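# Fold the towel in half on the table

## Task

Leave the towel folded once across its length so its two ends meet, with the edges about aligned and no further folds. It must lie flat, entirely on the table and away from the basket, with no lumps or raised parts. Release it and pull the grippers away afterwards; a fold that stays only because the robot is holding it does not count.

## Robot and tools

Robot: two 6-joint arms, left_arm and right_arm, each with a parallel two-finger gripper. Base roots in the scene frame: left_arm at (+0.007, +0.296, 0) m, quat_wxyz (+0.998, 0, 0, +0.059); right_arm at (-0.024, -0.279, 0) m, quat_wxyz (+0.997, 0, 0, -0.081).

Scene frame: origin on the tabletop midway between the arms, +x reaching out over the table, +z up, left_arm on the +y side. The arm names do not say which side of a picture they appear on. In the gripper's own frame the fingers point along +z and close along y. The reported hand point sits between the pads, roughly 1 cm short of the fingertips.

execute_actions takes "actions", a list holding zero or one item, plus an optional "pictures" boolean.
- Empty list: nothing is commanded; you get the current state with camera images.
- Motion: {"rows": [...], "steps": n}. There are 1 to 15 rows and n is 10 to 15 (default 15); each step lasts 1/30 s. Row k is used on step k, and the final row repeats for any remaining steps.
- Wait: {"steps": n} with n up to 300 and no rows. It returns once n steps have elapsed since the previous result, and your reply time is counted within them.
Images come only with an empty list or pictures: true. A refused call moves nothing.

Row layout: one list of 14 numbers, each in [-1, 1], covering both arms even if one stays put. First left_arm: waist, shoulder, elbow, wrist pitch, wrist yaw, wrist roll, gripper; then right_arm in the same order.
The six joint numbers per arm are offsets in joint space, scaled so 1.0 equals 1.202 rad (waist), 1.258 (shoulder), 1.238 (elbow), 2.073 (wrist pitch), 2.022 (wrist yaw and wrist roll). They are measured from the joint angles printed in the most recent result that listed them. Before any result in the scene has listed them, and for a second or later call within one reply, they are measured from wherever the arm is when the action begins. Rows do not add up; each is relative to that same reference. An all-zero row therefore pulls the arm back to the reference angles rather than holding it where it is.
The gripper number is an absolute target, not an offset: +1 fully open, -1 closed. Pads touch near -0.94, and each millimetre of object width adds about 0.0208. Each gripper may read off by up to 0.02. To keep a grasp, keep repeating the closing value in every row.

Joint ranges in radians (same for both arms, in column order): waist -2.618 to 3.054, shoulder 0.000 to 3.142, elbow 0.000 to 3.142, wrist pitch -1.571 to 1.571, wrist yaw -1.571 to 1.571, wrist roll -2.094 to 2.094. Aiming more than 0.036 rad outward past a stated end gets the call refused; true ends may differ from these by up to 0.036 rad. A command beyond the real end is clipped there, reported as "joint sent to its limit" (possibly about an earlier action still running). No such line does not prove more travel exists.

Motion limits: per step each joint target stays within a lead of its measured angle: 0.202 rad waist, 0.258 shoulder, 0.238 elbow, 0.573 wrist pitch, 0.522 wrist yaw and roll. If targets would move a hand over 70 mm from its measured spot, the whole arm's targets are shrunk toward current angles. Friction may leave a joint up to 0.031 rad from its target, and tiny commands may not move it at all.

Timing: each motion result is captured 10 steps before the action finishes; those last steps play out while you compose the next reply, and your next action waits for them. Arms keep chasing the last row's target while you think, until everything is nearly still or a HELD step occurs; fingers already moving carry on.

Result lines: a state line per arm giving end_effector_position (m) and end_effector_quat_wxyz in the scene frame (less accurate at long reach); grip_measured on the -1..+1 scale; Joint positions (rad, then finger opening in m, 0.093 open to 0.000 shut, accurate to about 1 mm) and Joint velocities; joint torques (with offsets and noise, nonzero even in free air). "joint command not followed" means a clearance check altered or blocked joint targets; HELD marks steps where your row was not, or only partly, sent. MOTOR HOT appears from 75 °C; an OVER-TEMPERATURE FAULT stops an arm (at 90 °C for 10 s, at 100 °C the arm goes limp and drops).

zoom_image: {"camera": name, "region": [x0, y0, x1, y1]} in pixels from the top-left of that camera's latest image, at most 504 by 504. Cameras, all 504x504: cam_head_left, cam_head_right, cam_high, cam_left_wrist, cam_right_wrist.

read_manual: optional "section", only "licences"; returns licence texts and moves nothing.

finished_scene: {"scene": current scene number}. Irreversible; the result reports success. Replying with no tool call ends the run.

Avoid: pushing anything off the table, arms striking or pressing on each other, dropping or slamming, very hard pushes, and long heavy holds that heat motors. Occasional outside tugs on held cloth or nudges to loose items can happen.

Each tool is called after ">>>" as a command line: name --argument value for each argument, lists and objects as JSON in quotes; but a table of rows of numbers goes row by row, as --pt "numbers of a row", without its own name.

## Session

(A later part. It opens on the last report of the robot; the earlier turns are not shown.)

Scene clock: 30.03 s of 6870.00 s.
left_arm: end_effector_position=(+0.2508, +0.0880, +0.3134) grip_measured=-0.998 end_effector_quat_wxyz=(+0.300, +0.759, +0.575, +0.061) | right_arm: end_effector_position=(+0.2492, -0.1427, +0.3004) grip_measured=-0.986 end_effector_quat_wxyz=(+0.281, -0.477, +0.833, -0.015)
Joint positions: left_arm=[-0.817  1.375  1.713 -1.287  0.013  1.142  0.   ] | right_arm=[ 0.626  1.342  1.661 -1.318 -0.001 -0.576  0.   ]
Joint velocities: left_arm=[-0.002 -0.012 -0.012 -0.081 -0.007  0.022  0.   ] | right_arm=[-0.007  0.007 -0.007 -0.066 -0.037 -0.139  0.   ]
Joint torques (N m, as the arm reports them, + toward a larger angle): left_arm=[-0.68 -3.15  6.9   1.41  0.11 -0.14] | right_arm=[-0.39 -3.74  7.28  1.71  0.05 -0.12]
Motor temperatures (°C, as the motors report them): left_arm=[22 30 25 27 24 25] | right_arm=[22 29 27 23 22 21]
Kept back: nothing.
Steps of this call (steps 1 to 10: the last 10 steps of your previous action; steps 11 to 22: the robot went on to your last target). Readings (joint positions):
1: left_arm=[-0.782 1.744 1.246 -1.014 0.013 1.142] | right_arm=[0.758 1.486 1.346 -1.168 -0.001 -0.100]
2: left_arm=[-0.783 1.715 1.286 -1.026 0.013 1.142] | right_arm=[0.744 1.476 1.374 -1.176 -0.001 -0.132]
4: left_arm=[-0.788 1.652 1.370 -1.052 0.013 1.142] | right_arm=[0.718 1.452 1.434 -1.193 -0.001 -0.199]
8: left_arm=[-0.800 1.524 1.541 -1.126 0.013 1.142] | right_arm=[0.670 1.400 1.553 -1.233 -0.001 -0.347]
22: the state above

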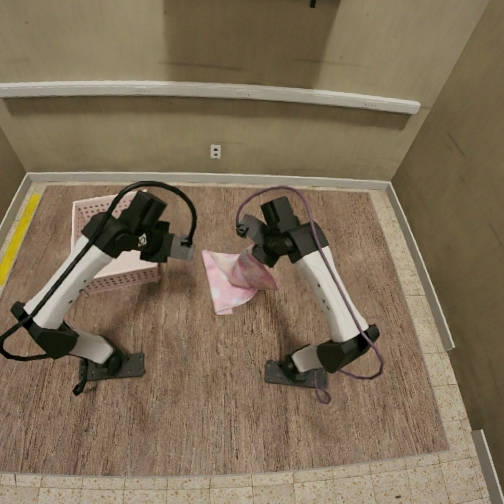

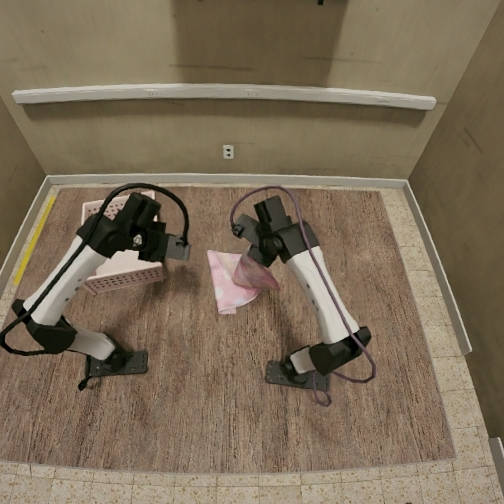

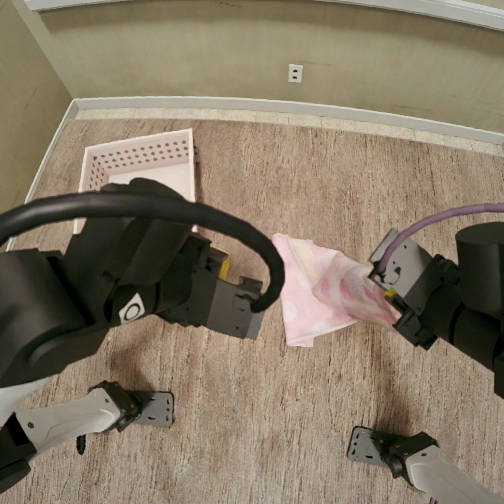

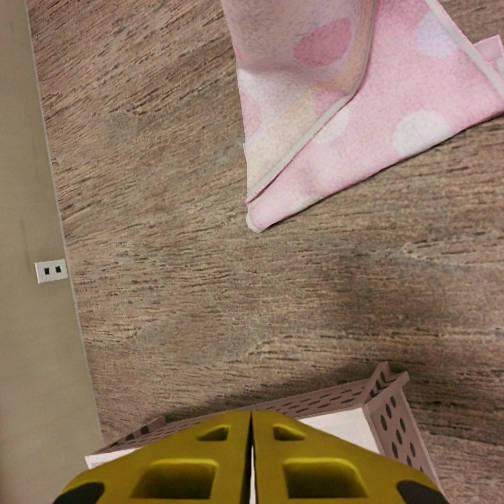

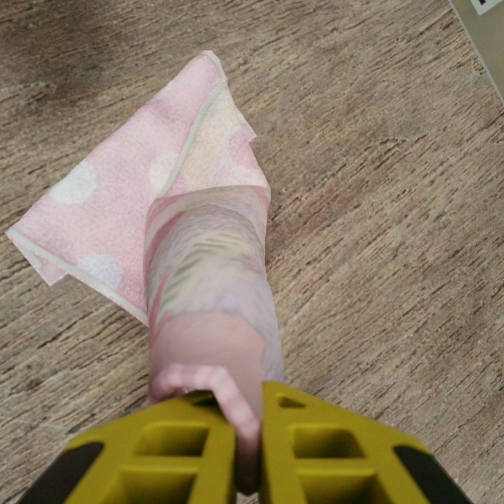

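>>> execute_actions --actions '[{"rows":[[0,0,0,0,0,0,0.3,0,0,0,0,0,0.06,-1],[0,0,0,0,0,0,0.3,0,0,0,0,0,0.12,-1],[0,0,0,0,0,0,0.3,0,0,0,0,0,0.18,-1],[0,0,0,0,0,0,0.3,0,0,0,0,0,0.24,-1],[0,0,0,0,0,0,0.3,0,0,0,0,0,0.3,-1],[0,0,0,0,0,0,0.3,0,0,0,0,0,0.36,-1],[0,0,0,0,0,0,0.3,0,0,0,0,0,0.42,-1],[0,0,0,0,0,0,0.3,0,0,0,0,0,0.48,-1],[0,0,0,0,0,0,0.3,0,0,0,0,0,0.54,-1],[0,0,0,0,0,0,0.3,0,0,0,0,0,0.6,-1],[0,0,0,0,0,0,0.3,0,0,0,0,0,0.66,-1],[0,0,0,0,0,0,0.3,0,0,0,0,0,0.72,-1],[0,0,0,0,0,0,0.3,0,0,0,0,0,0.78,-1]],"steps":15}]'

>>> execute_actions --actions '[{"steps":30}]' --pictures true

>>> zoom_image --camera "cam_head_left" --region '[180, 200, 320, 340]'

Scene clock: 32.13 s of 6870.00 s.
left_arm: end_effector_position=(+0.2492, +0.0893, +0.3119) grip_measured=+0.238 end_effector_quat_wxyz=(+0.295, +0.760, +0.576, +0.060) | right_arm: end_effector_position=(+0.2482, -0.1432, +0.2997) grip_measured=-0.986 end_effector_quat_wxyz=(+0.278, -0.366, +0.888, +0.021)
Joint positions: left_arm=[-0.817  1.375  1.713 -1.298  0.013  1.142  0.057] | right_arm=[ 0.626  1.342  1.661 -1.323 -0.001 -0.318  0.   ]
Joint velocities: left_arm=[ 0.002 -0.017 -0.002 -0.022 -0.007 -0.037  0.125] | right_arm=[-0.017 -0.012 -0.012  0.081 -0.051  2.293  0.   ]
Joint torques (N m, as the arm reports them, + toward a larger angle): left_arm=[ 0.04 -4.26  7.04  1.56  0.1  -0.14] | right_arm=[ 0.11 -3.71  5.97  1.7   0.06 -0.03]
Motor temperatures (°C, as the motors report them): left_arm=[22 30 25 27 24 25] | right_arm=[22 29 27 23 22 21]
Steps of this call (steps 1 to 30: the robot went on to your last target; steps 31 to 58: nothing new was sent; steps 59 to 63: the first 5 steps of this action). Readings (joint positions):
59: left_arm=[-0.817 1.375 1.713 -1.298 0.013 1.142] | right_arm=[0.626 1.342 1.661 -1.323 -0.001 -0.566]
60: left_arm=[-0.817 1.375 1.713 -1.298 0.013 1.142] | right_arm=[0.626 1.342 1.661 -1.323 -0.001 -0.526]
62: left_arm=[-0.817 1.375 1.713 -1.298 0.013 1.142] | right_arm=[0.626 1.342 1.661 -1.323 -0.001 -0.398]
63: the state above

Scene clock: 33.13 s of 6870.00 s.
left_arm: end_effector_position=(+0.2492, +0.0893, +0.3119) grip_measured=+0.299 end_effector_quat_wxyz=(+0.295, +0.760, +0.576, +0.060) | right_arm: end_effector_position=(+0.2482, -0.1432, +0.2997) grip_measured=-0.986 end_effector_quat_wxyz=(+0.208, +0.251, +0.927, +0.186)
Joint positions: left_arm=[-0.817  1.375  1.713 -1.298  0.013  1.142  0.06 ] | right_arm=[ 0.626  1.342  1.661 -1.323 -0.001  0.992  0.   ]
Joint velocities: left_arm=[-0.007 -0.002  0.007 -0.037 -0.037  0.022  0.001] | right_arm=[ 0.007 -0.002 -0.007  0.007  0.007 -0.037  0.   ]
Joint torques (N m, as the arm reports them, + toward a larger angle): left_arm=[ 0.03 -4.24  7.07  1.57  0.12 -0.15] | right_arm=[ 0.15 -3.68  5.98  1.66  0.11 -0.05]
Motor temperatures (°C, as the motors report them): left_arm=[22 30 25 27 24 25] | right_arm=[22 29 28 23 22 21]
Kept back: nothing.
Steps of this call (steps 1 to 10: the last 10 steps of your previous action; steps 11 to 30: the robot went on to your last target). Readings (joint positions):
1: left_arm=[-0.817 1.375 1.713 -1.298 0.013 1.142] | right_arm=[0.626 1.342 1.661 -1.323 -0.001 -0.229]
2: left_arm=[-0.817 1.375 1.713 -1.298 0.013 1.142] | right_arm=[0.626 1.342 1.661 -1.323 -0.001 -0.134]
4: left_arm=[-0.817 1.375 1.713 -1.298 0.013 1.142] | right_arm=[0.626 1.342 1.661 -1.323 -0.001 0.066]
8: left_arm=[-0.817 1.375 1.713 -1.298 0.013 1.142] | right_arm=[0.626 1.342 1.661 -1.323 -0.001 0.467]
30: the state above

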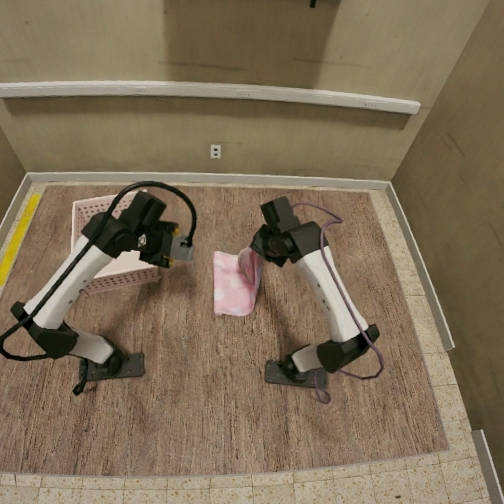

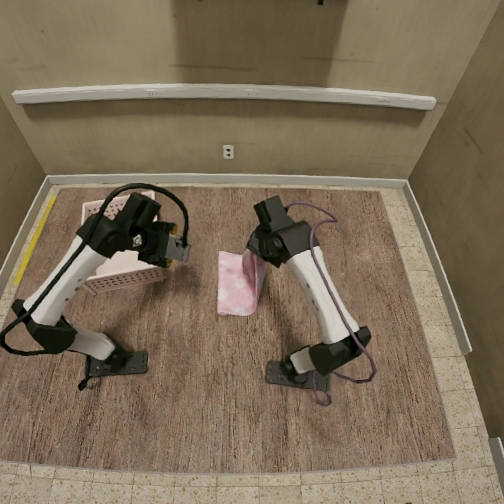

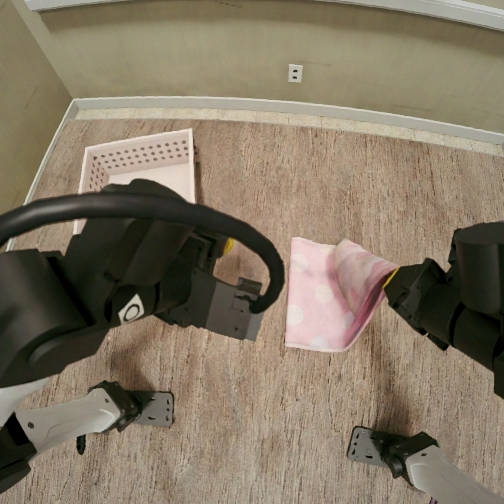

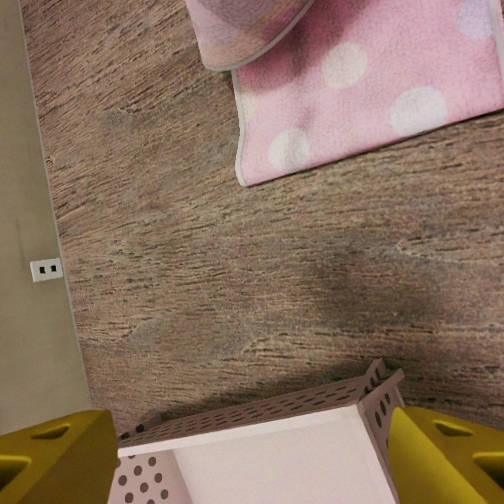

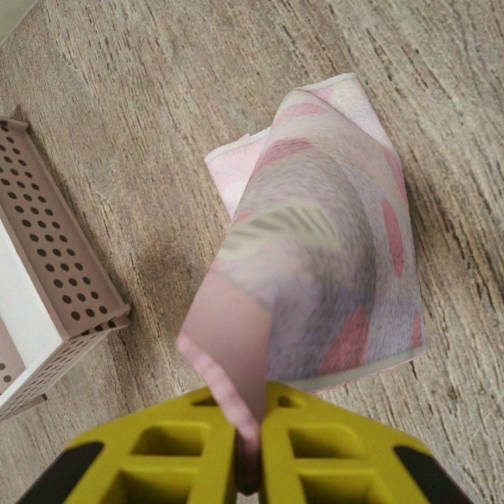

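Region (180, 200, 320, 340) of cam_head_left's 504x504 image, scaled by 3.600, with more detail than that image has.

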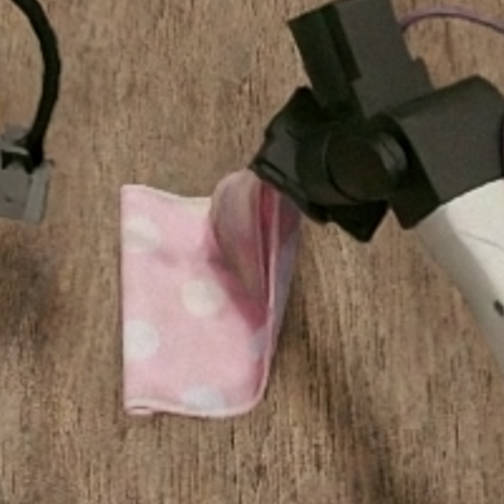

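>>> execute_actions --actions '[{"rows":[[0,0,0,0,0,0,0.3,0.007,0.007,-0.032,0.006,0,-0.025,-1],[0,0,0,0,0,0,0.3,0.014,0.013,-0.064,0.012,0,-0.05,-1],[0,0,0,0,0,0,0.3,0.021,0.02,-0.096,0.018,0,-0.075,-1],[0,0,0,0,0,0,0.3,0.028,0.027,-0.128,0.024,0,-0.1,-1],[0,0,0,0,0,0,0.3,0.035,0.033,-0.16,0.03,0,-0.125,-1],[0,0,0,0,0,0,0.3,0.042,0.04,-0.192,0.036,0,-0.15,-1],[0,0,0,0,0,0,0.3,0.049,0.047,-0.224,0.042,0,-0.175,-1],[0,0,0,0,0,0,0.3,0.056,0.054,-0.256,0.048,0,-0.2,-1],[0,0,0,0,0,0,0.3,0.063,0.06,-0.288,0.054,0,-0.225,-1],[0,0,0,0,0,0,0.3,0.07,0.067,-0.32,0.061,0,-0.25,-1]],"steps":15}]'

>>> execute_actions --actions '[{"steps":25}]' --pictures true

>>> zoom_image --camera "cam_high" --region '[220, 200, 420, 400]'

Scene clock: 34.33 s of 6870.00 s.
left_arm: end_effector_position=(+0.2492, +0.0893, +0.3119) grip_measured=+0.299 end_effector_quat_wxyz=(+0.295, +0.760, +0.576, +0.060) | right_arm: end_effector_position=(+0.2434, -0.1393, +0.2665) grip_measured=-0.986 end_effector_quat_wxyz=(+0.187, +0.195, +0.951, +0.153)
Joint positions: left_arm=[-0.817  1.375  1.713 -1.298  0.013  1.142  0.06 ] | right_arm=[ 0.645  1.345  1.556 -1.294 -0.001  0.887  0.   ]
Joint velocities: left_arm=[ 0.002  0.012 -0.017  0.007  0.037  0.022 -0.   ] | right_arm=[ 0.222  0.09  -1.092  0.139  0.007 -0.93   0.   ]
Joint torques (N m, as the arm reports them, + toward a larger angle): left_arm=[ 0.   -4.2   7.06  1.44  0.12 -0.14] | right_arm=[ 0.96 -1.26  4.28  1.54  0.11 -0.16]
Motor temperatures (°C, as the motors report them): left_arm=[22 29 25 28 24 25] | right_arm=[22 29 28 23 22 21]
Steps of this call (steps 1 to 15: the robot went on to your last target; steps 16 to 31: nothing new was sent; steps 32 to 36: the first 5 steps of this action). Readings (joint positions):
32: left_arm=[-0.817 1.375 1.713 -1.298 0.013 1.142] | right_arm=[0.626 1.342 1.657 -1.323 -0.001 0.988]
33: left_arm=[-0.817 1.375 1.713 -1.298 0.013 1.142] | right_arm=[0.628 1.342 1.646 -1.318 -0.001 0.972]
35: left_arm=[-0.817 1.375 1.713 -1.298 0.013 1.142] | right_arm=[0.637 1.342 1.593 -1.302 -0.001 0.920]
36: the state above

Scene clock: 35.17 s of 6870.00 s.
left_arm: end_effector_position=(+0.2492, +0.0893, +0.3119) grip_measured=+0.299 end_effector_quat_wxyz=(+0.295, +0.760, +0.576, +0.060) | right_arm: end_effector_position=(+0.2164, -0.1349, +0.1541) grip_measured=-0.986 end_effector_quat_wxyz=(+0.078, -0.022, +0.996, +0.045)
Joint positions: left_arm=[-0.817  1.375  1.713 -1.298  0.013  1.142  0.06 ] | right_arm=[ 0.704  1.437  1.266 -1.219 -0.001  0.496  0.   ]
Joint velocities: left_arm=[ 0.002  0.012 -0.002 -0.007  0.081 -0.037 -0.   ] | right_arm=[-0.002 -0.027 -0.002 -0.051 -0.095  0.11   0.   ]
Joint torques (N m, as the arm reports them, + toward a larger angle): left_arm=[ 0.   -4.24  7.03  1.45  0.11 -0.14] | right_arm=[ 0.68 -5.79  6.27  1.05  0.1  -0.15]
Motor temperatures (°C, as the motors report them): left_arm=[22 29 25 28 24 25] | right_arm=[22 29 28 23 22 21]
Kept back: nothing.
Steps of this call (steps 1 to 10: the last 10 steps of your previous action; steps 11 to 25: the robot went on to your last target). Readings (joint positions):
1: left_arm=[-0.817 1.375 1.713 -1.298 0.013 1.142] | right_arm=[0.653 1.351 1.516 -1.288 -0.001 0.851]
2: left_arm=[-0.817 1.375 1.713 -1.298 0.013 1.142] | right_arm=[0.662 1.361 1.474 -1.281 -0.001 0.811]
4: left_arm=[-0.817 1.375 1.713 -1.298 0.013 1.142] | right_arm=[0.680 1.386 1.391 -1.262 -0.001 0.726]
8: left_arm=[-0.817 1.375 1.713 -1.298 0.013 1.142] | right_arm=[0.703 1.434 1.273 -1.245 -0.001 0.589]
25: the state above

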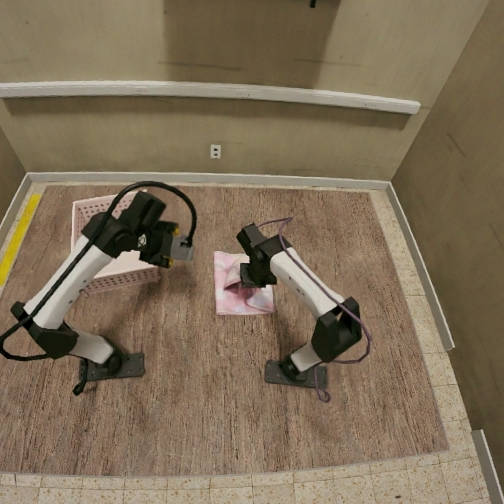

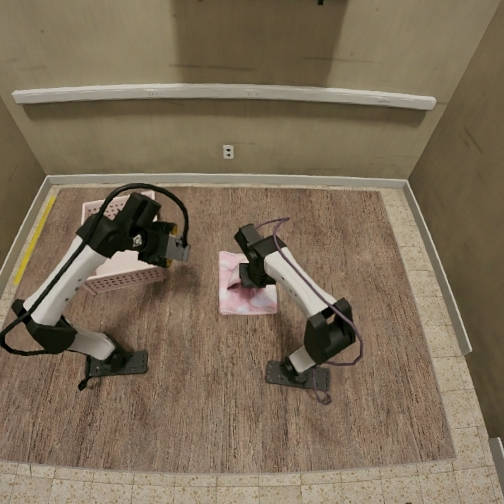

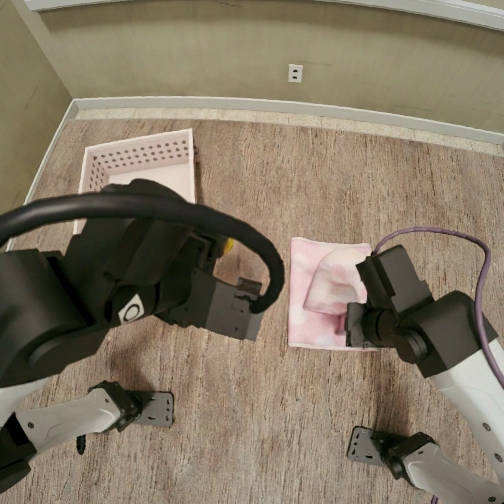

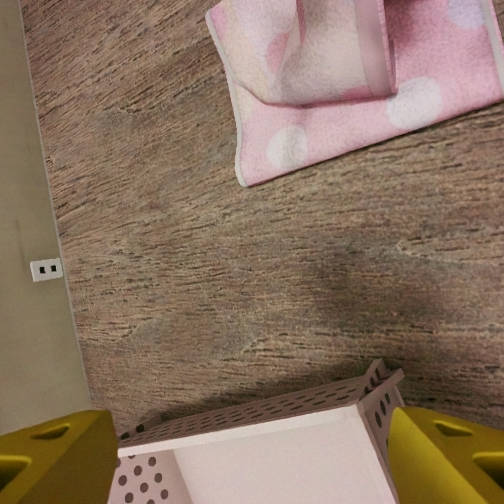

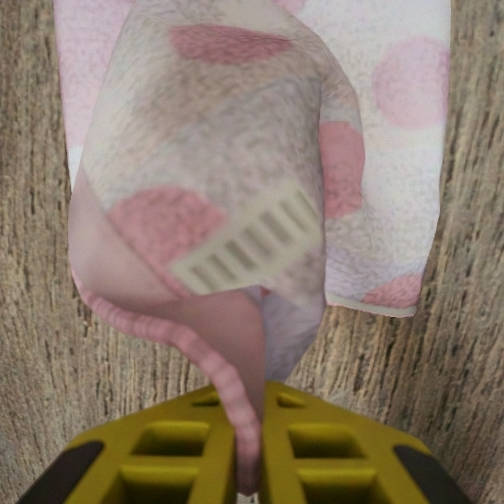

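Region (220, 200, 420, 400) of cam_high's 504x504 image, scaled by 2.520, with more detail than that image has.

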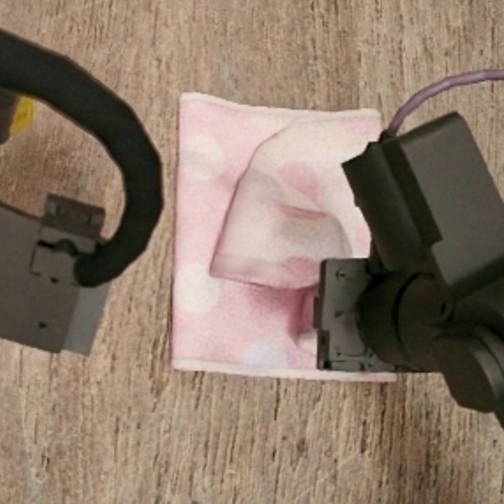

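>>> execute_actions --actions '[{"rows":[[0,0,0,0,0,0,0.3,-0.047,-0.004,-0.01,0,0,-0.043,-1],[0,0,0,0,0,0,0.3,-0.094,-0.008,-0.02,0,0,-0.085,-1],[0,0,0,0,0,0,0.3,-0.141,-0.011,-0.03,0,0,-0.128,-1],[0,0,0,0,0,0,0.3,-0.188,-0.015,-0.04,0,0,-0.17,-1],[0,0,0,0,0,0,0.3,-0.235,-0.019,-0.05,0,0,-0.213,-1],[0,0,0,0,0,0,0.3,-0.282,-0.023,-0.06,0,0,-0.256,-1],[0,0,0,0,0,0,0.3,-0.329,-0.027,-0.07,0,0,-0.3,-1],[0,0,0,0,0,0,0.3,-0.376,-0.03,-0.08,0,0,-0.34,-1],[0,0,0,0,0,0,0.3,-0.423,-0.034,-0.09,0,0,-0.384,-1],[0,0,0,0,0,0,0.3,-0.47,-0.038,-0.1,0,0,-0.427,-1],[0,0,0,0,0,0,0.3,-0.517,-0.042,-0.11,0,0,-0.47,-1],[0,0,0,0,0,0,0.3,-0.564,-0.046,-0.12,0,0,-0.512,-1],[0,0,0,0,0,0,0.3,-0.611,-0.05,-0.13,0,0,-0.555,-1],[0,0,0,0,0,0,0.3,-0.658,-0.053,-0.14,0,0,-0.6,-1],[0,0,0,0,0,0,0.3,-0.706,-0.057,-0.148,0,0,-0.64,-1]],"steps":15}]'

>>> execute_actions --actions '[{"steps":25}]' --pictures true

>>> zoom_image --camera "cam_high" --region '[260, 200, 500, 440]'

Scene clock: 37.27 s of 6870.00 s.
left_arm: end_effector_position=(+0.2492, +0.0893, +0.3119) grip_measured=+0.299 end_effector_quat_wxyz=(+0.295, +0.760, +0.576, +0.060) | right_arm: end_effector_position=(+0.2344, -0.1784, +0.1492) grip_measured=-0.986 end_effector_quat_wxyz=(+0.077, -0.029, +0.996, +0.033)
Joint positions: left_arm=[-0.817  1.375  1.713 -1.298  0.013  1.142  0.06 ] | right_arm=[ 0.528  1.437  1.249 -1.216 -0.012  0.308  0.   ]
Joint velocities: left_arm=[-0.007 -0.012 -0.002 -0.007  0.051  0.007  0.001] | right_arm=[-1.712  0.032 -0.305  0.081 -0.037 -1.59   0.   ]
Joint torques (N m, as the arm reports them, + toward a larger angle): left_arm=[ 0.05 -4.28  7.01  1.46  0.1  -0.15] | right_arm=[-0.22 -6.8   4.42  0.7   0.15 -0.11]
Motor temperatures (°C, as the motors report them): left_arm=[22 29 25 28 24 25] | right_arm=[22 29 28 23 22 21]
Steps of this call (steps 1 to 30: the robot went on to your last target; steps 31 to 58: nothing new was sent; steps 59 to 63: the first 5 steps of this action). Readings (joint positions):
59: left_arm=[-0.817 1.375 1.713 -1.298 0.013 1.142] | right_arm=[0.697 1.437 1.266 -1.218 -0.004 0.480]
60: left_arm=[-0.817 1.375 1.713 -1.298 0.013 1.142] | right_arm=[0.676 1.437 1.266 -1.218 -0.008 0.452]
62: left_arm=[-0.817 1.375 1.713 -1.298 0.013 1.142] | right_arm=[0.587 1.437 1.258 -1.217 -0.012 0.364]
63: the state above

Scene clock: 38.10 s of 6870.00 s.
left_arm: end_effector_position=(+0.2492, +0.0893, +0.3119) grip_measured=+0.299 end_effector_quat_wxyz=(+0.295, +0.760, +0.576, +0.060) | right_arm: end_effector_position=(+0.2048, -0.3533, +0.1198) grip_measured=-0.986 end_effector_quat_wxyz=(+0.028, -0.233, +0.972, -0.020)
Joint positions: left_arm=[-0.817  1.375  1.713 -1.298  0.013  1.142  0.06 ] | right_arm=[-0.146  1.387  1.101 -1.217  0.006 -0.779  0.   ]
Joint velocities: left_arm=[-0.007  0.012  0.007 -0.022 -0.022 -0.022 -0.   ] | right_arm=[-0.017 -0.012 -0.007 -0.081  0.037 -0.081  0.   ]
Joint torques (N m, as the arm reports them, + toward a larger angle): left_arm=[ 0.01 -4.23  7.05  1.45  0.11 -0.14] | right_arm=[ 0.26 -5.96  4.82  0.52 -0.03 -0.13]
Motor temperatures (°C, as the motors report them): left_arm=[22 29 25 28 24 25] | right_arm=[22 29 28 23 22 21]
Kept back: nothing.
Steps of this call (steps 1 to 10: the last 10 steps of your previous action; steps 11 to 25: the robot went on to your last target). Readings (joint positions):
1: left_arm=[-0.817 1.375 1.713 -1.298 0.013 1.142] | right_arm=[0.467 1.437 1.237 -1.215 -0.011 0.246]
2: left_arm=[-0.817 1.375 1.713 -1.298 0.013 1.142] | right_arm=[0.406 1.436 1.223 -1.214 -0.009 0.179]
4: left_arm=[-0.817 1.375 1.713 -1.298 0.013 1.142] | right_arm=[0.288 1.430 1.195 -1.214 -0.006 0.035]
8: left_arm=[-0.817 1.375 1.713 -1.298 0.013 1.142] | right_arm=[0.063 1.408 1.145 -1.213 -0.004 -0.282]
25: the state above

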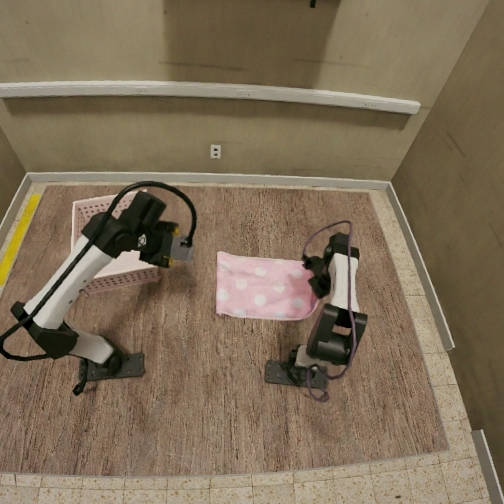

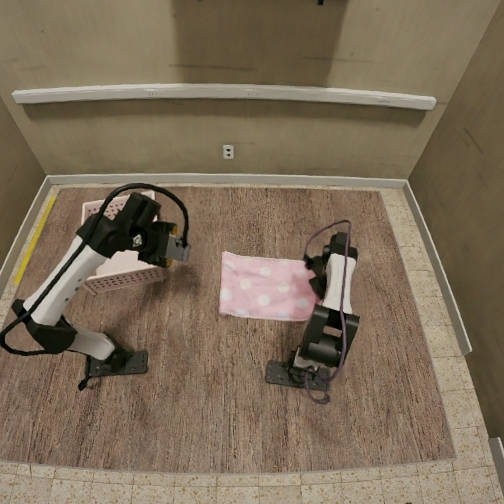

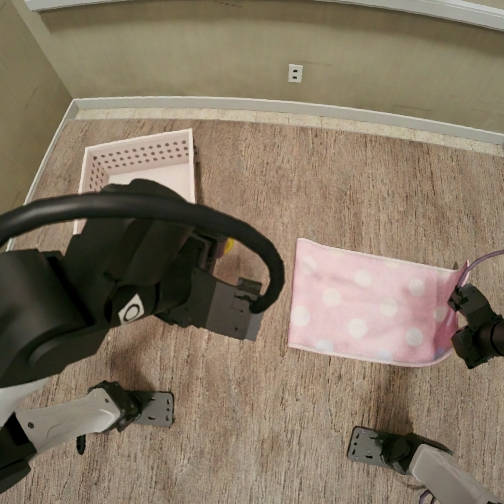

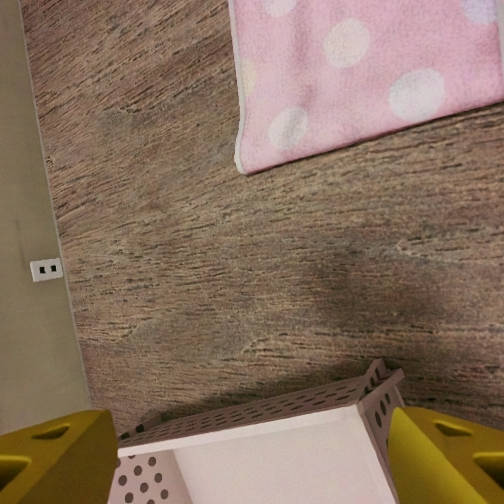

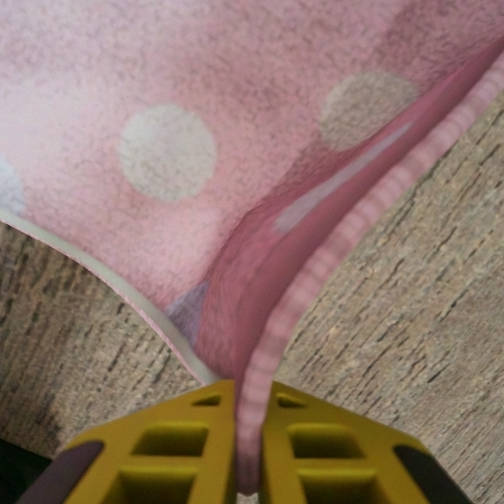

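Region (260, 200, 500, 440) of cam_high's 504x504 image, scaled by 2.100, with more detail than that image has.

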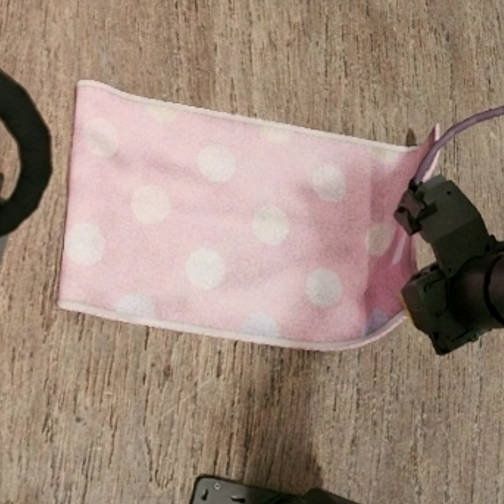

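>>> execute_actions --actions '[{"rows":[[0,0,0,0,0,0,0.3,-0.03,0.021,0.012,0.004,0,0,-1],[0,0,0,0,0,0,0.3,-0.06,0.042,0.025,0.008,0,0,-1],[0,0,0,0,0,0,0.3,-0.09,0.064,0.037,0.012,0,0,-1],[0,0,0,0,0,0,0.3,-0.12,0.085,0.05,0.015,0,0,-1],[0,0,0,0,0,0,0.3,-0.15,0.106,0.062,0.019,0,0,-1],[0,0,0,0,0,0,0.3,-0.18,0.127,0.075,0.023,0,0,-1],[0,0,0,0,0,0,0.3,-0.21,0.148,0.087,0.027,0,0,-1],[0,0,0,0,0,0,0.3,-0.24,0.17,0.1,0.031,0,0,-1],[0,0,0,0,0,0,0.3,-0.27,0.19,0.112,0.035,0,0,-1],[0,0,0,0,0,0,0.3,-0.3,0.212,0.125,0.039,0,0,-1],[0,0,0,0,0,0,0.3,-0.33,0.233,0.137,0.043,0,0,-1],[0,0,0,0,0,0,0.3,-0.36,0.254,0.15,0.046,0,-0.01,-1],[0,0,0,0,0,0,0.3,-0.39,0.276,0.162,0.05,0,-0.02,-1],[0,0,0,0,0,0,0.3,-0.42,0.297,0.175,0.054,0,-0.03,-1],[0,0,0,0,0,0,0.3,-0.447,0.318,0.187,0.058,0,-0.033,-1]],"steps":15}]'

>>> execute_actions --actions '[{"steps":22}]' --pictures true

>>> zoom_image --camera "cam_head_left" --region '[190, 200, 430, 400]'

Scene clock: 39.80 s of 6870.00 s.
left_arm: end_effector_position=(+0.2492, +0.0893, +0.3119) grip_measured=+0.299 end_effector_quat_wxyz=(+0.295, +0.760, +0.576, +0.060) | right_arm: end_effector_position=(+0.2030, -0.3803, +0.1113) grip_measured=-0.986 end_effector_quat_wxyz=(+0.011, -0.184, +0.983, -0.009)
Joint positions: left_arm=[-0.817  1.375  1.713 -1.298  0.013  1.142  0.06 ] | right_arm=[-0.256  1.457  1.129 -1.215  0.002 -0.79   0.   ]
Joint velocities: left_arm=[-0.007 -0.007  0.002 -0.051 -0.022  0.022  0.   ] | right_arm=[-1.033  0.838  0.408  0.154  0.051 -0.007  0.   ]
Joint torques (N m, as the arm reports them, + toward a larger angle): left_arm=[ 0.09 -4.25  7.04  1.44  0.11 -0.14] | right_arm=[-0.53 -3.63  7.98  0.67  0.07  0.  ]
Motor temperatures (°C, as the motors report them): left_arm=[22 29 25 28 24 25] | right_arm=[22 29 28 23 22 21]
Steps of this call (steps 1 to 30: the robot went on to your last target; steps 31 to 46: nothing new was sent; steps 47 to 51: the first 5 steps of this action). Readings (joint positions):
47: left_arm=[-0.817 1.375 1.713 -1.298 0.013 1.142] | right_arm=[-0.150 1.388 1.101 -1.217 0.005 -0.791]
48: left_arm=[-0.817 1.375 1.713 -1.298 0.013 1.142] | right_arm=[-0.164 1.394 1.102 -1.217 0.004 -0.790]
50: left_arm=[-0.817 1.375 1.713 -1.298 0.013 1.142] | right_arm=[-0.220 1.430 1.117 -1.217 0.002 -0.790]
51: the state above

Scene clock: 40.53 s of 6870.00 s.
left_arm: end_effector_position=(+0.2492, +0.0893, +0.3119) grip_measured=+0.299 end_effector_quat_wxyz=(+0.295, +0.760, +0.576, +0.060) | right_arm: end_effector_position=(+0.1828, -0.5180, +0.0676) grip_measured=-0.986 end_effector_quat_wxyz=(-0.011, +0.008, +1.000, +0.006)
Joint positions: left_arm=[-0.817  1.375  1.713 -1.298  0.013  1.142  0.06 ] | right_arm=[-0.69   1.787  1.301 -1.108  0.009 -0.837  0.   ]
Joint velocities: left_arm=[ 0.012 -0.007  0.002 -0.037 -0.037 -0.081 -0.   ] | right_arm=[ 0.017 -0.002 -0.017 -0.095 -0.022 -0.051  0.   ]
Joint torques (N m, as the arm reports them, + toward a larger angle): left_arm=[ 0.07 -4.26  7.03  1.47  0.11 -0.16] | right_arm=[ 0.69 -7.49  8.32  0.43  0.02 -0.16]
Motor temperatures (°C, as the motors report them): left_arm=[22 29 25 28 24 25] | right_arm=[22 29 28 23 22 21]
Kept back: nothing.
Steps of this call (steps 1 to 10: the last 10 steps of your previous action; steps 11 to 22: the robot went on to your last target). Readings (joint positions):
1: left_arm=[-0.817 1.375 1.713 -1.298 0.013 1.142] | right_arm=[-0.293 1.487 1.143 -1.209 0.002 -0.789]
2: left_arm=[-0.817 1.375 1.713 -1.298 0.013 1.142] | right_arm=[-0.330 1.516 1.158 -1.202 0.002 -0.788]
4: left_arm=[-0.817 1.375 1.713 -1.298 0.013 1.142] | right_arm=[-0.403 1.574 1.188 -1.187 0.002 -0.788]
8: left_arm=[-0.817 1.375 1.713 -1.298 0.013 1.142] | right_arm=[-0.547 1.682 1.250 -1.156 0.001 -0.792]
22: the state above

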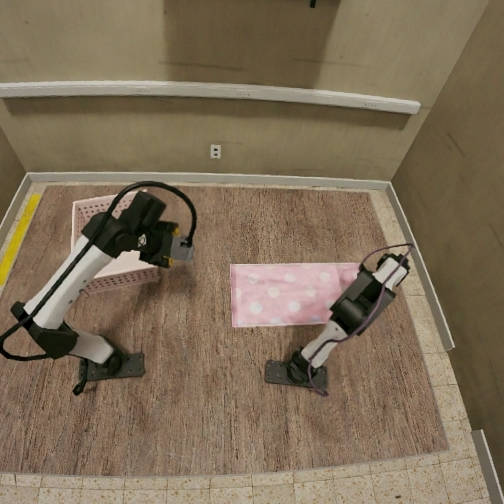

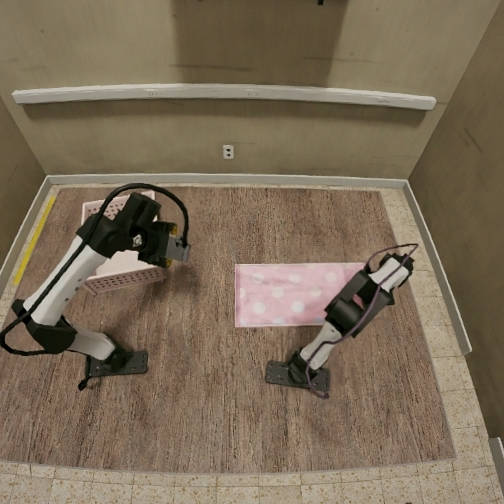

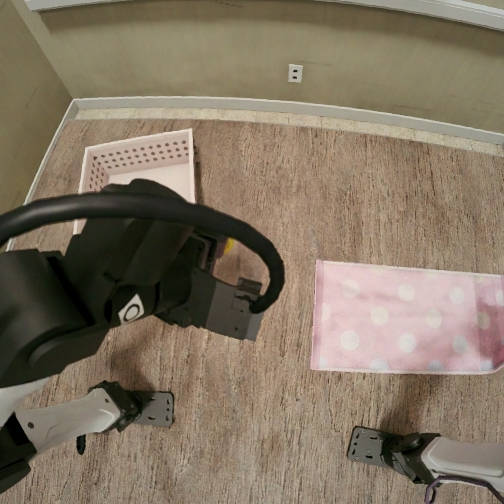

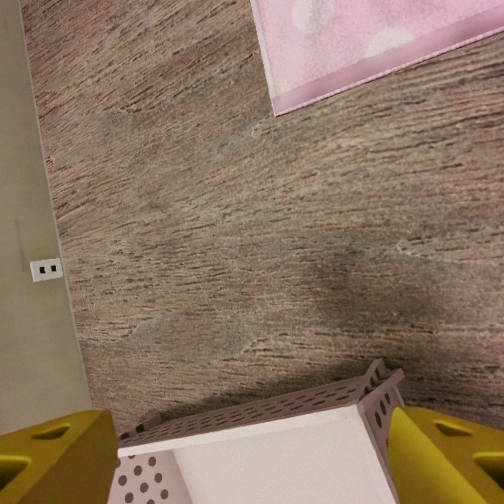

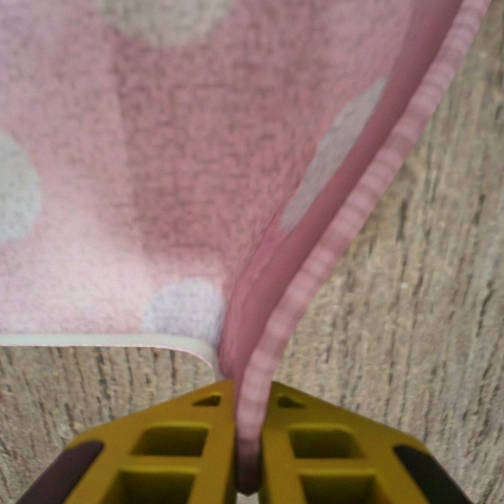

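Region (190, 200, 430, 400) of cam_head_left's 504x504 image, scaled by 2.100, with more detail than that image has.

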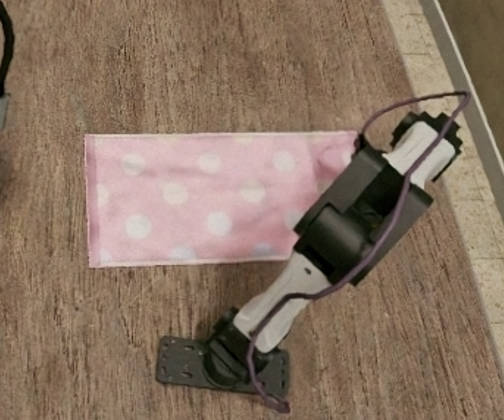

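>>> execute_actions --actions '[{"rows":[[0,0,0,0,0,0,0.3,0.03,-0.04,-0.007,-0.015,0,0,-1],[0,0,0,0,0,0,0.3,0.06,-0.08,-0.014,-0.03,0,0,-1],[0,0,0,0,0,0,0.3,0.09,-0.12,-0.021,-0.045,0,0,-1],[0,0,0,0,0,0,0.3,0.125,-0.16,-0.028,-0.06,0,0,-1],[0,0,0,0,0,0,0.3,0.16,-0.195,-0.035,-0.075,0,0,-1],[0,0,0,0,0,0,0.3,0.2,-0.23,-0.042,-0.09,0,0,-1],[0,0,0,0,0,0,0.3,0.24,-0.26,-0.049,-0.103,0,0,-1],[0,0,0,0,0,0,0.3,0.285,-0.29,-0.056,-0.116,0,0,-1],[0,0,0,0,0,0,0.3,0.33,-0.315,-0.063,-0.128,0,0.01,-1],[0,0,0,0,0,0,0.3,0.375,-0.34,-0.07,-0.14,0,0.03,-1],[0,0,0,0,0,0,0.3,0.42,-0.36,-0.077,-0.15,0,0.05,-1],[0,0,0,0,0,0,0.3,0.47,-0.38,-0.084,-0.16,0,0.075,-1],[0,0,0,0,0,0,0.3,0.52,-0.395,-0.091,-0.168,0,0.1,-1],[0,0,0,0,0,0,0.3,0.57,-0.41,-0.098,-0.175,0,0.12,-1],[0,0,0,0,0,0,0.3,0.616,-0.42,-0.103,-0.18,0,0.142,-1]],"steps":15}]'

>>> execute_actions --actions '[{"steps":22}]' --pictures true

>>> zoom_image --camera "cam_head_left" --region '[190, 200, 430, 400]'

Scene clock: 41.97 s of 6870.00 s.
left_arm: end_effector_position=(+0.2492, +0.0893, +0.3119) grip_measured=+0.299 end_effector_quat_wxyz=(+0.295, +0.760, +0.576, +0.060) | right_arm: end_effector_position=(+0.1954, -0.4871, +0.0971) grip_measured=-0.986 end_effector_quat_wxyz=(+0.005, -0.044, +0.999, -0.017)
Joint positions: left_arm=[-0.817  1.375  1.713 -1.298  0.013  1.142  0.06 ] | right_arm=[-0.587  1.666  1.279 -1.153  0.017 -0.839  0.   ]
Joint velocities: left_arm=[-0.007 -0.002  0.007 -0.007  0.037  0.022 -0.   ] | right_arm=[ 1.233 -1.404 -0.173 -0.696  0.022  0.066  0.   ]
Joint torques (N m, as the arm reports them, + toward a larger angle): left_arm=[ 0.03 -4.23  7.06  1.45  0.11 -0.14] | right_arm=[ 1.3  -9.81  5.29  0.16 -0.03 -0.03]
Motor temperatures (°C, as the motors report them): left_arm=[22 29 25 28 24 25] | right_arm=[22 29 28 23 22 21]
Steps of this call (steps 1 to 30: the robot went on to your last target; steps 31 to 38: nothing new was sent; steps 39 to 43: the first 5 steps of this action). Readings (joint positions):
39: left_arm=[-0.817 1.375 1.713 -1.298 0.013 1.142] | right_arm=[-0.687 1.784 1.301 -1.109 0.010 -0.839]
40: left_arm=[-0.817 1.375 1.713 -1.298 0.013 1.142] | right_arm=[-0.677 1.773 1.299 -1.114 0.012 -0.839]
42: left_arm=[-0.817 1.375 1.713 -1.298 0.013 1.142] | right_arm=[-0.627 1.712 1.285 -1.135 0.016 -0.839]
43: the state above

Scene clock: 42.70 s of 6870.00 s.
left_arm: end_effector_position=(+0.2492, +0.0893, +0.3119) grip_measured=+0.299 end_effector_quat_wxyz=(+0.295, +0.760, +0.576, +0.060) | right_arm: end_effector_position=(+0.1711, -0.3023, +0.1634) grip_measured=-0.986 end_effector_quat_wxyz=(+0.008, -0.223, +0.975, -0.004)
Joint positions: left_arm=[-0.817  1.375  1.713 -1.298  0.013  1.142  0.06 ] | right_arm=[ 0.047  1.274  1.192 -1.471  0.003 -0.566  0.   ]
Joint velocities: left_arm=[-0.002 -0.007  0.002  0.022  0.022 -0.051  0.   ] | right_arm=[-0.022 -0.017  0.017 -0.022  0.066  0.081  0.   ]
Joint torques (N m, as the arm reports them, + toward a larger angle): left_arm=[ 0.08 -4.25  7.09  1.46  0.11 -0.14] | right_arm=[ 0.37 -4.32  4.6   0.36  0.1  -0.01]
Motor temperatures (°C, as the motors report them): left_arm=[22 29 25 28 24 25] | right_arm=[22 29 28 23 22 21]
Kept back: nothing.
Steps of this call (steps 1 to 10: the last 10 steps of your previous action; steps 11 to 22: the robot went on to your last target). Readings (joint positions):
1: left_arm=[-0.817 1.375 1.713 -1.298 0.013 1.142] | right_arm=[-0.539 1.614 1.274 -1.175 0.017 -0.839]
2: left_arm=[-0.817 1.375 1.713 -1.298 0.013 1.142] | right_arm=[-0.488 1.561 1.272 -1.196 0.017 -0.839]
4: left_arm=[-0.817 1.375 1.713 -1.298 0.013 1.142] | right_arm=[-0.379 1.463 1.267 -1.241 0.014 -0.836]
8: left_arm=[-0.817 1.375 1.713 -1.298 0.013 1.142] | right_arm=[-0.158 1.330 1.236 -1.339 0.010 -0.761]
22: the state above

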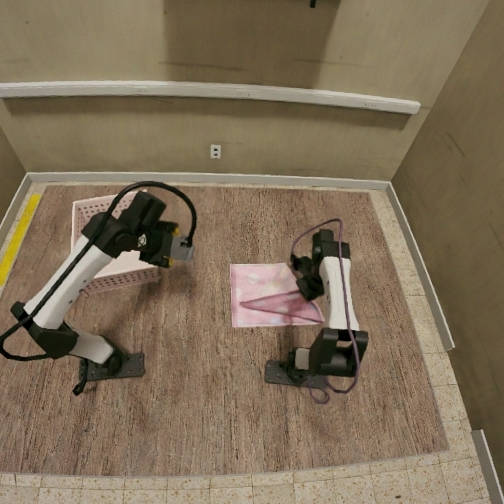

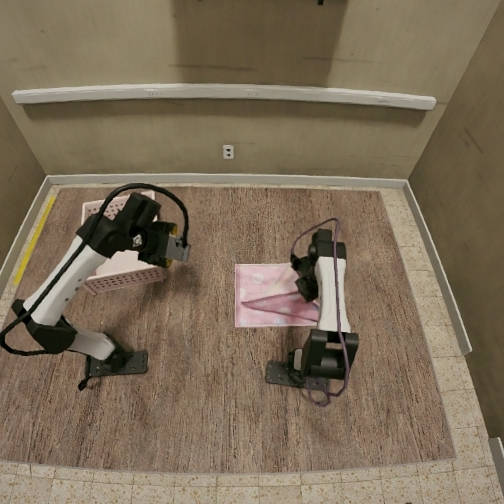

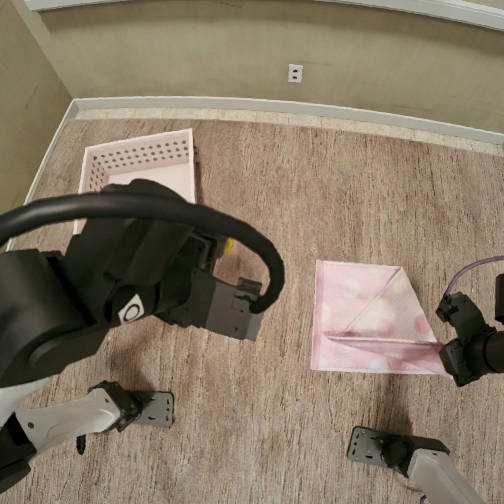

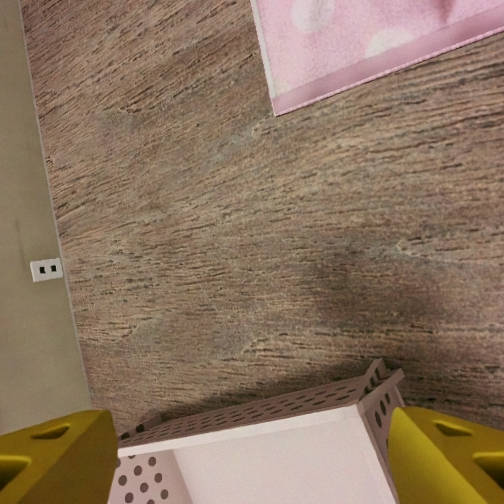

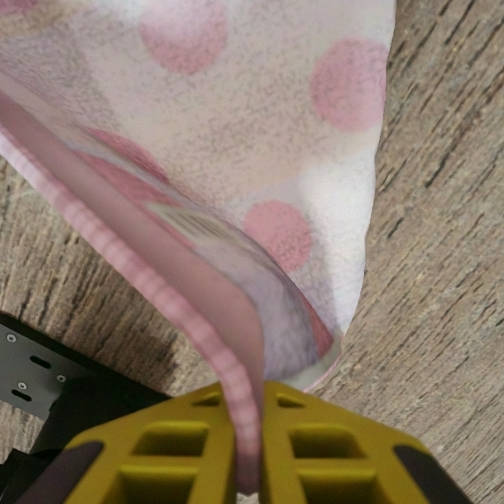

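Region (190, 200, 430, 400) of cam_head_left's 504x504 image, scaled by 2.100, with more detail than that image has.

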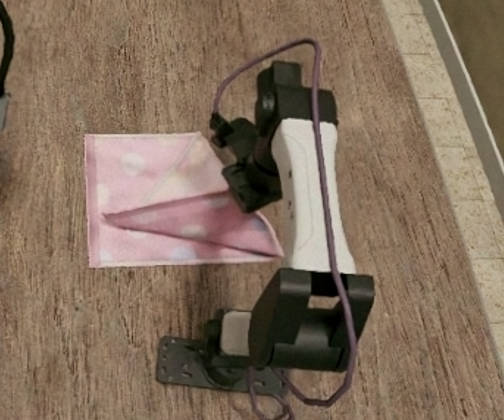

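>>> execute_actions --actions '[{"rows":[[0,0,0,0,0,0,0.3,0.02,0,-0.016,0.012,0,0.06,-1],[0,0,0,0,0,0,0.3,0.04,0,-0.033,0.025,0,0.12,-1],[0,0,0,0,0,0,0.3,0.07,0,-0.049,0.037,0,0.18,-1],[0,0,0,0,0,0,0.3,0.1,0,-0.065,0.049,0,0.24,-1],[0,0,0,0,0,0,0.3,0.14,0,-0.082,0.062,0,0.3,-1],[0,0,0,0,0,0,0.3,0.18,0,-0.098,0.074,0,0.35,-1],[0,0,0,0,0,0,0.3,0.23,0.01,-0.114,0.086,0,0.4,-1],[0,0,0,0,0,0,0.3,0.28,0.02,-0.13,0.099,0,0.44,-1],[0,0,0,0,0,0,0.3,0.33,0.03,-0.147,0.111,0,0.48,-1],[0,0,0,0,0,0,0.3,0.38,0.04,-0.163,0.123,0,0.52,-1],[0,0,0,0,0,0,0.3,0.43,0.05,-0.18,0.136,0,0.55,-1],[0,0,0,0,0,0,0.3,0.48,0.06,-0.196,0.148,0,0.58,-1],[0,0,0,0,0,0,0.3,0.53,0.07,-0.212,0.16,0,0.61,-1],[0,0,0,0,0,0,0.3,0.58,0.08,-0.229,0.173,0,0.64,-1],[0,0,0,0,0,0,0.3,0.626,0.09,-0.245,0.185,0,0.67,-1]],"steps":15}]'

>>> execute_actions --actions '[{"steps":22}]' --pictures true

>>> zoom_image --camera "cam_head_left" --region '[190, 200, 430, 400]'

Scene clock: 43.83 s of 6870.00 s.
left_arm: end_effector_position=(+0.2492, +0.0893, +0.3119) grip_measured=+0.299 end_effector_quat_wxyz=(+0.295, +0.760, +0.576, +0.060) | right_arm: end_effector_position=(+0.1747, -0.2850, +0.1521) grip_measured=-0.986 end_effector_quat_wxyz=(+0.010, -0.137, +0.990, -0.005)
Joint positions: left_arm=[-0.817  1.375  1.713 -1.298  0.013  1.142  0.06 ] | right_arm=[ 0.14   1.274  1.147 -1.423  0.007 -0.299  0.   ]
Joint velocities: left_arm=[-0.002 -0.012  0.002  0.022 -0.066 -0.051  0.001] | right_arm=[ 1.072 -0.002 -0.569  0.535  0.007  2.322  0.   ]
Joint torques (N m, as the arm reports them, + toward a larger angle): left_arm=[ 0.05 -4.21  7.02  1.46  0.11 -0.15] | right_arm=[ 1.03 -3.15  4.46  0.46  0.02 -0.08]
Motor temperatures (°C, as the motors report them): left_arm=[22 29 25 29 24 25] | right_arm=[22 29 28 23 22 21]
Steps of this call (steps 1 to 29: the robot went on to your last target; steps 30 to 34: the first 5 steps of this action). Readings (joint positions):
30: left_arm=[-0.817 1.375 1.713 -1.298 0.013 1.142] | right_arm=[0.050 1.274 1.192 -1.473 0.003 -0.539]
31: left_arm=[-0.817 1.375 1.713 -1.298 0.013 1.142] | right_arm=[0.059 1.274 1.189 -1.467 0.003 -0.501]
33: left_arm=[-0.817 1.375 1.713 -1.298 0.013 1.142] | right_arm=[0.105 1.274 1.165 -1.440 0.006 -0.378]
34: the state above

Scene clock: 44.57 s of 6870.00 s.
left_arm: end_effector_position=(+0.2492, +0.0893, +0.3119) grip_measured=+0.299 end_effector_quat_wxyz=(+0.295, +0.760, +0.576, +0.060) | right_arm: end_effector_position=(+0.1461, -0.1538, +0.0700) grip_measured=-0.986 end_effector_quat_wxyz=(-0.008, +0.063, +0.998, -0.006)
Joint positions: left_arm=[-0.817  1.375  1.713 -1.298  0.013  1.142  0.06 ] | right_arm=[ 0.798  1.384  0.901 -1.108 -0.002  0.761  0.   ]
Joint velocities: left_arm=[-0.017 -0.022  0.007 -0.022 -0.095 -0.022 -0.   ] | right_arm=[0.007 0.002 0.007 0.095 0.037 0.066 0.   ]
Joint torques (N m, as the arm reports them, + toward a larger angle): left_arm=[ 0.02 -4.19  7.    1.45  0.11 -0.16] | right_arm=[ 0.3  -3.75  4.98  0.48  0.15  0.02]
Motor temperatures (°C, as the motors report them): left_arm=[22 29 25 29 24 25] | right_arm=[22 29 28 23 22 21]
Kept back: nothing.
Steps of this call (steps 1 to 10: the last 10 steps of your previous action; steps 11 to 22: the robot went on to your last target). Readings (joint positions):
1: left_arm=[-0.817 1.375 1.713 -1.298 0.013 1.142] | right_arm=[0.182 1.274 1.126 -1.404 0.008 -0.215]
2: left_arm=[-0.817 1.375 1.713 -1.298 0.013 1.142] | right_arm=[0.230 1.274 1.104 -1.384 0.008 -0.127]
4: left_arm=[-0.817 1.375 1.713 -1.298 0.013 1.142] | right_arm=[0.342 1.281 1.064 -1.344 0.009 0.045]
8: left_arm=[-0.817 1.375 1.713 -1.298 0.013 1.142] | right_arm=[0.582 1.328 0.985 -1.244 0.008 0.359]
22: the state above

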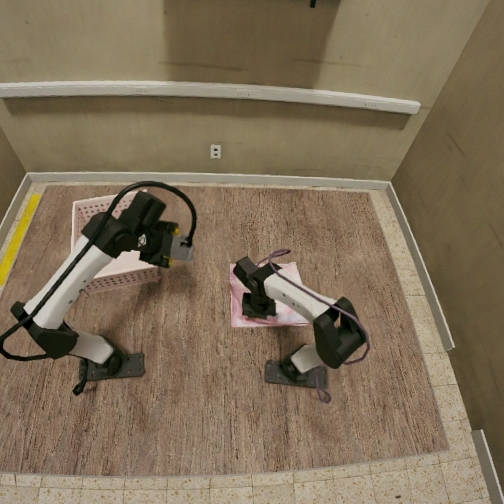

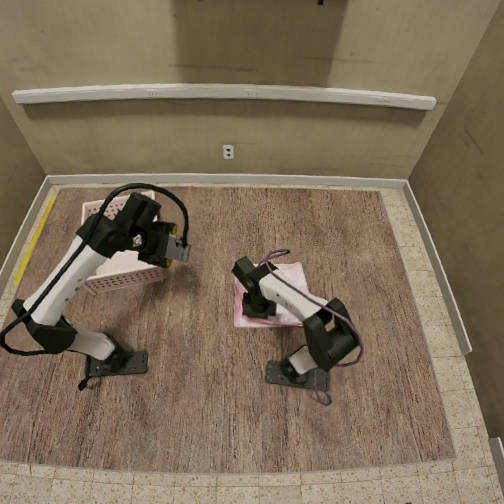

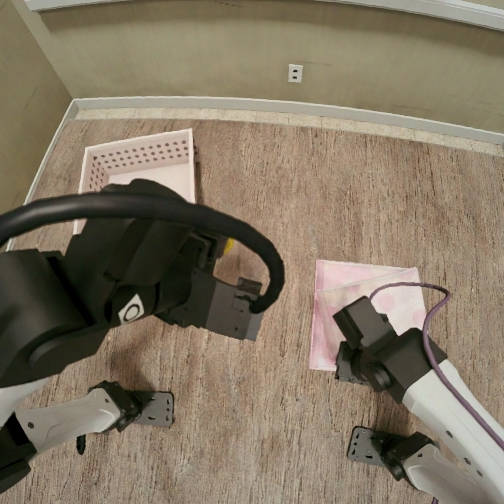

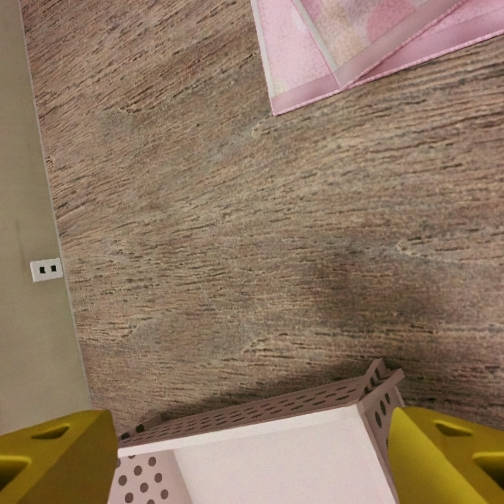

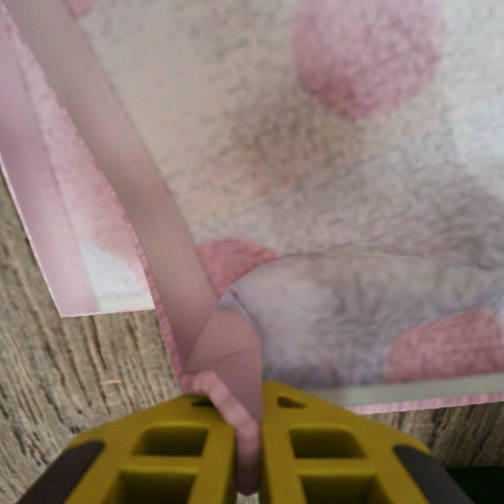

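Region (190, 200, 430, 400) of cam_head_left's 504x504 image, scaled by 2.100, with more detail than that image has.

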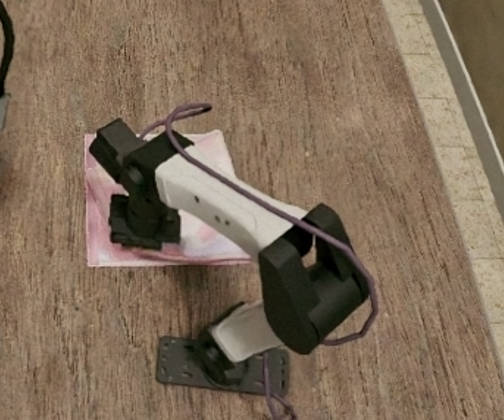

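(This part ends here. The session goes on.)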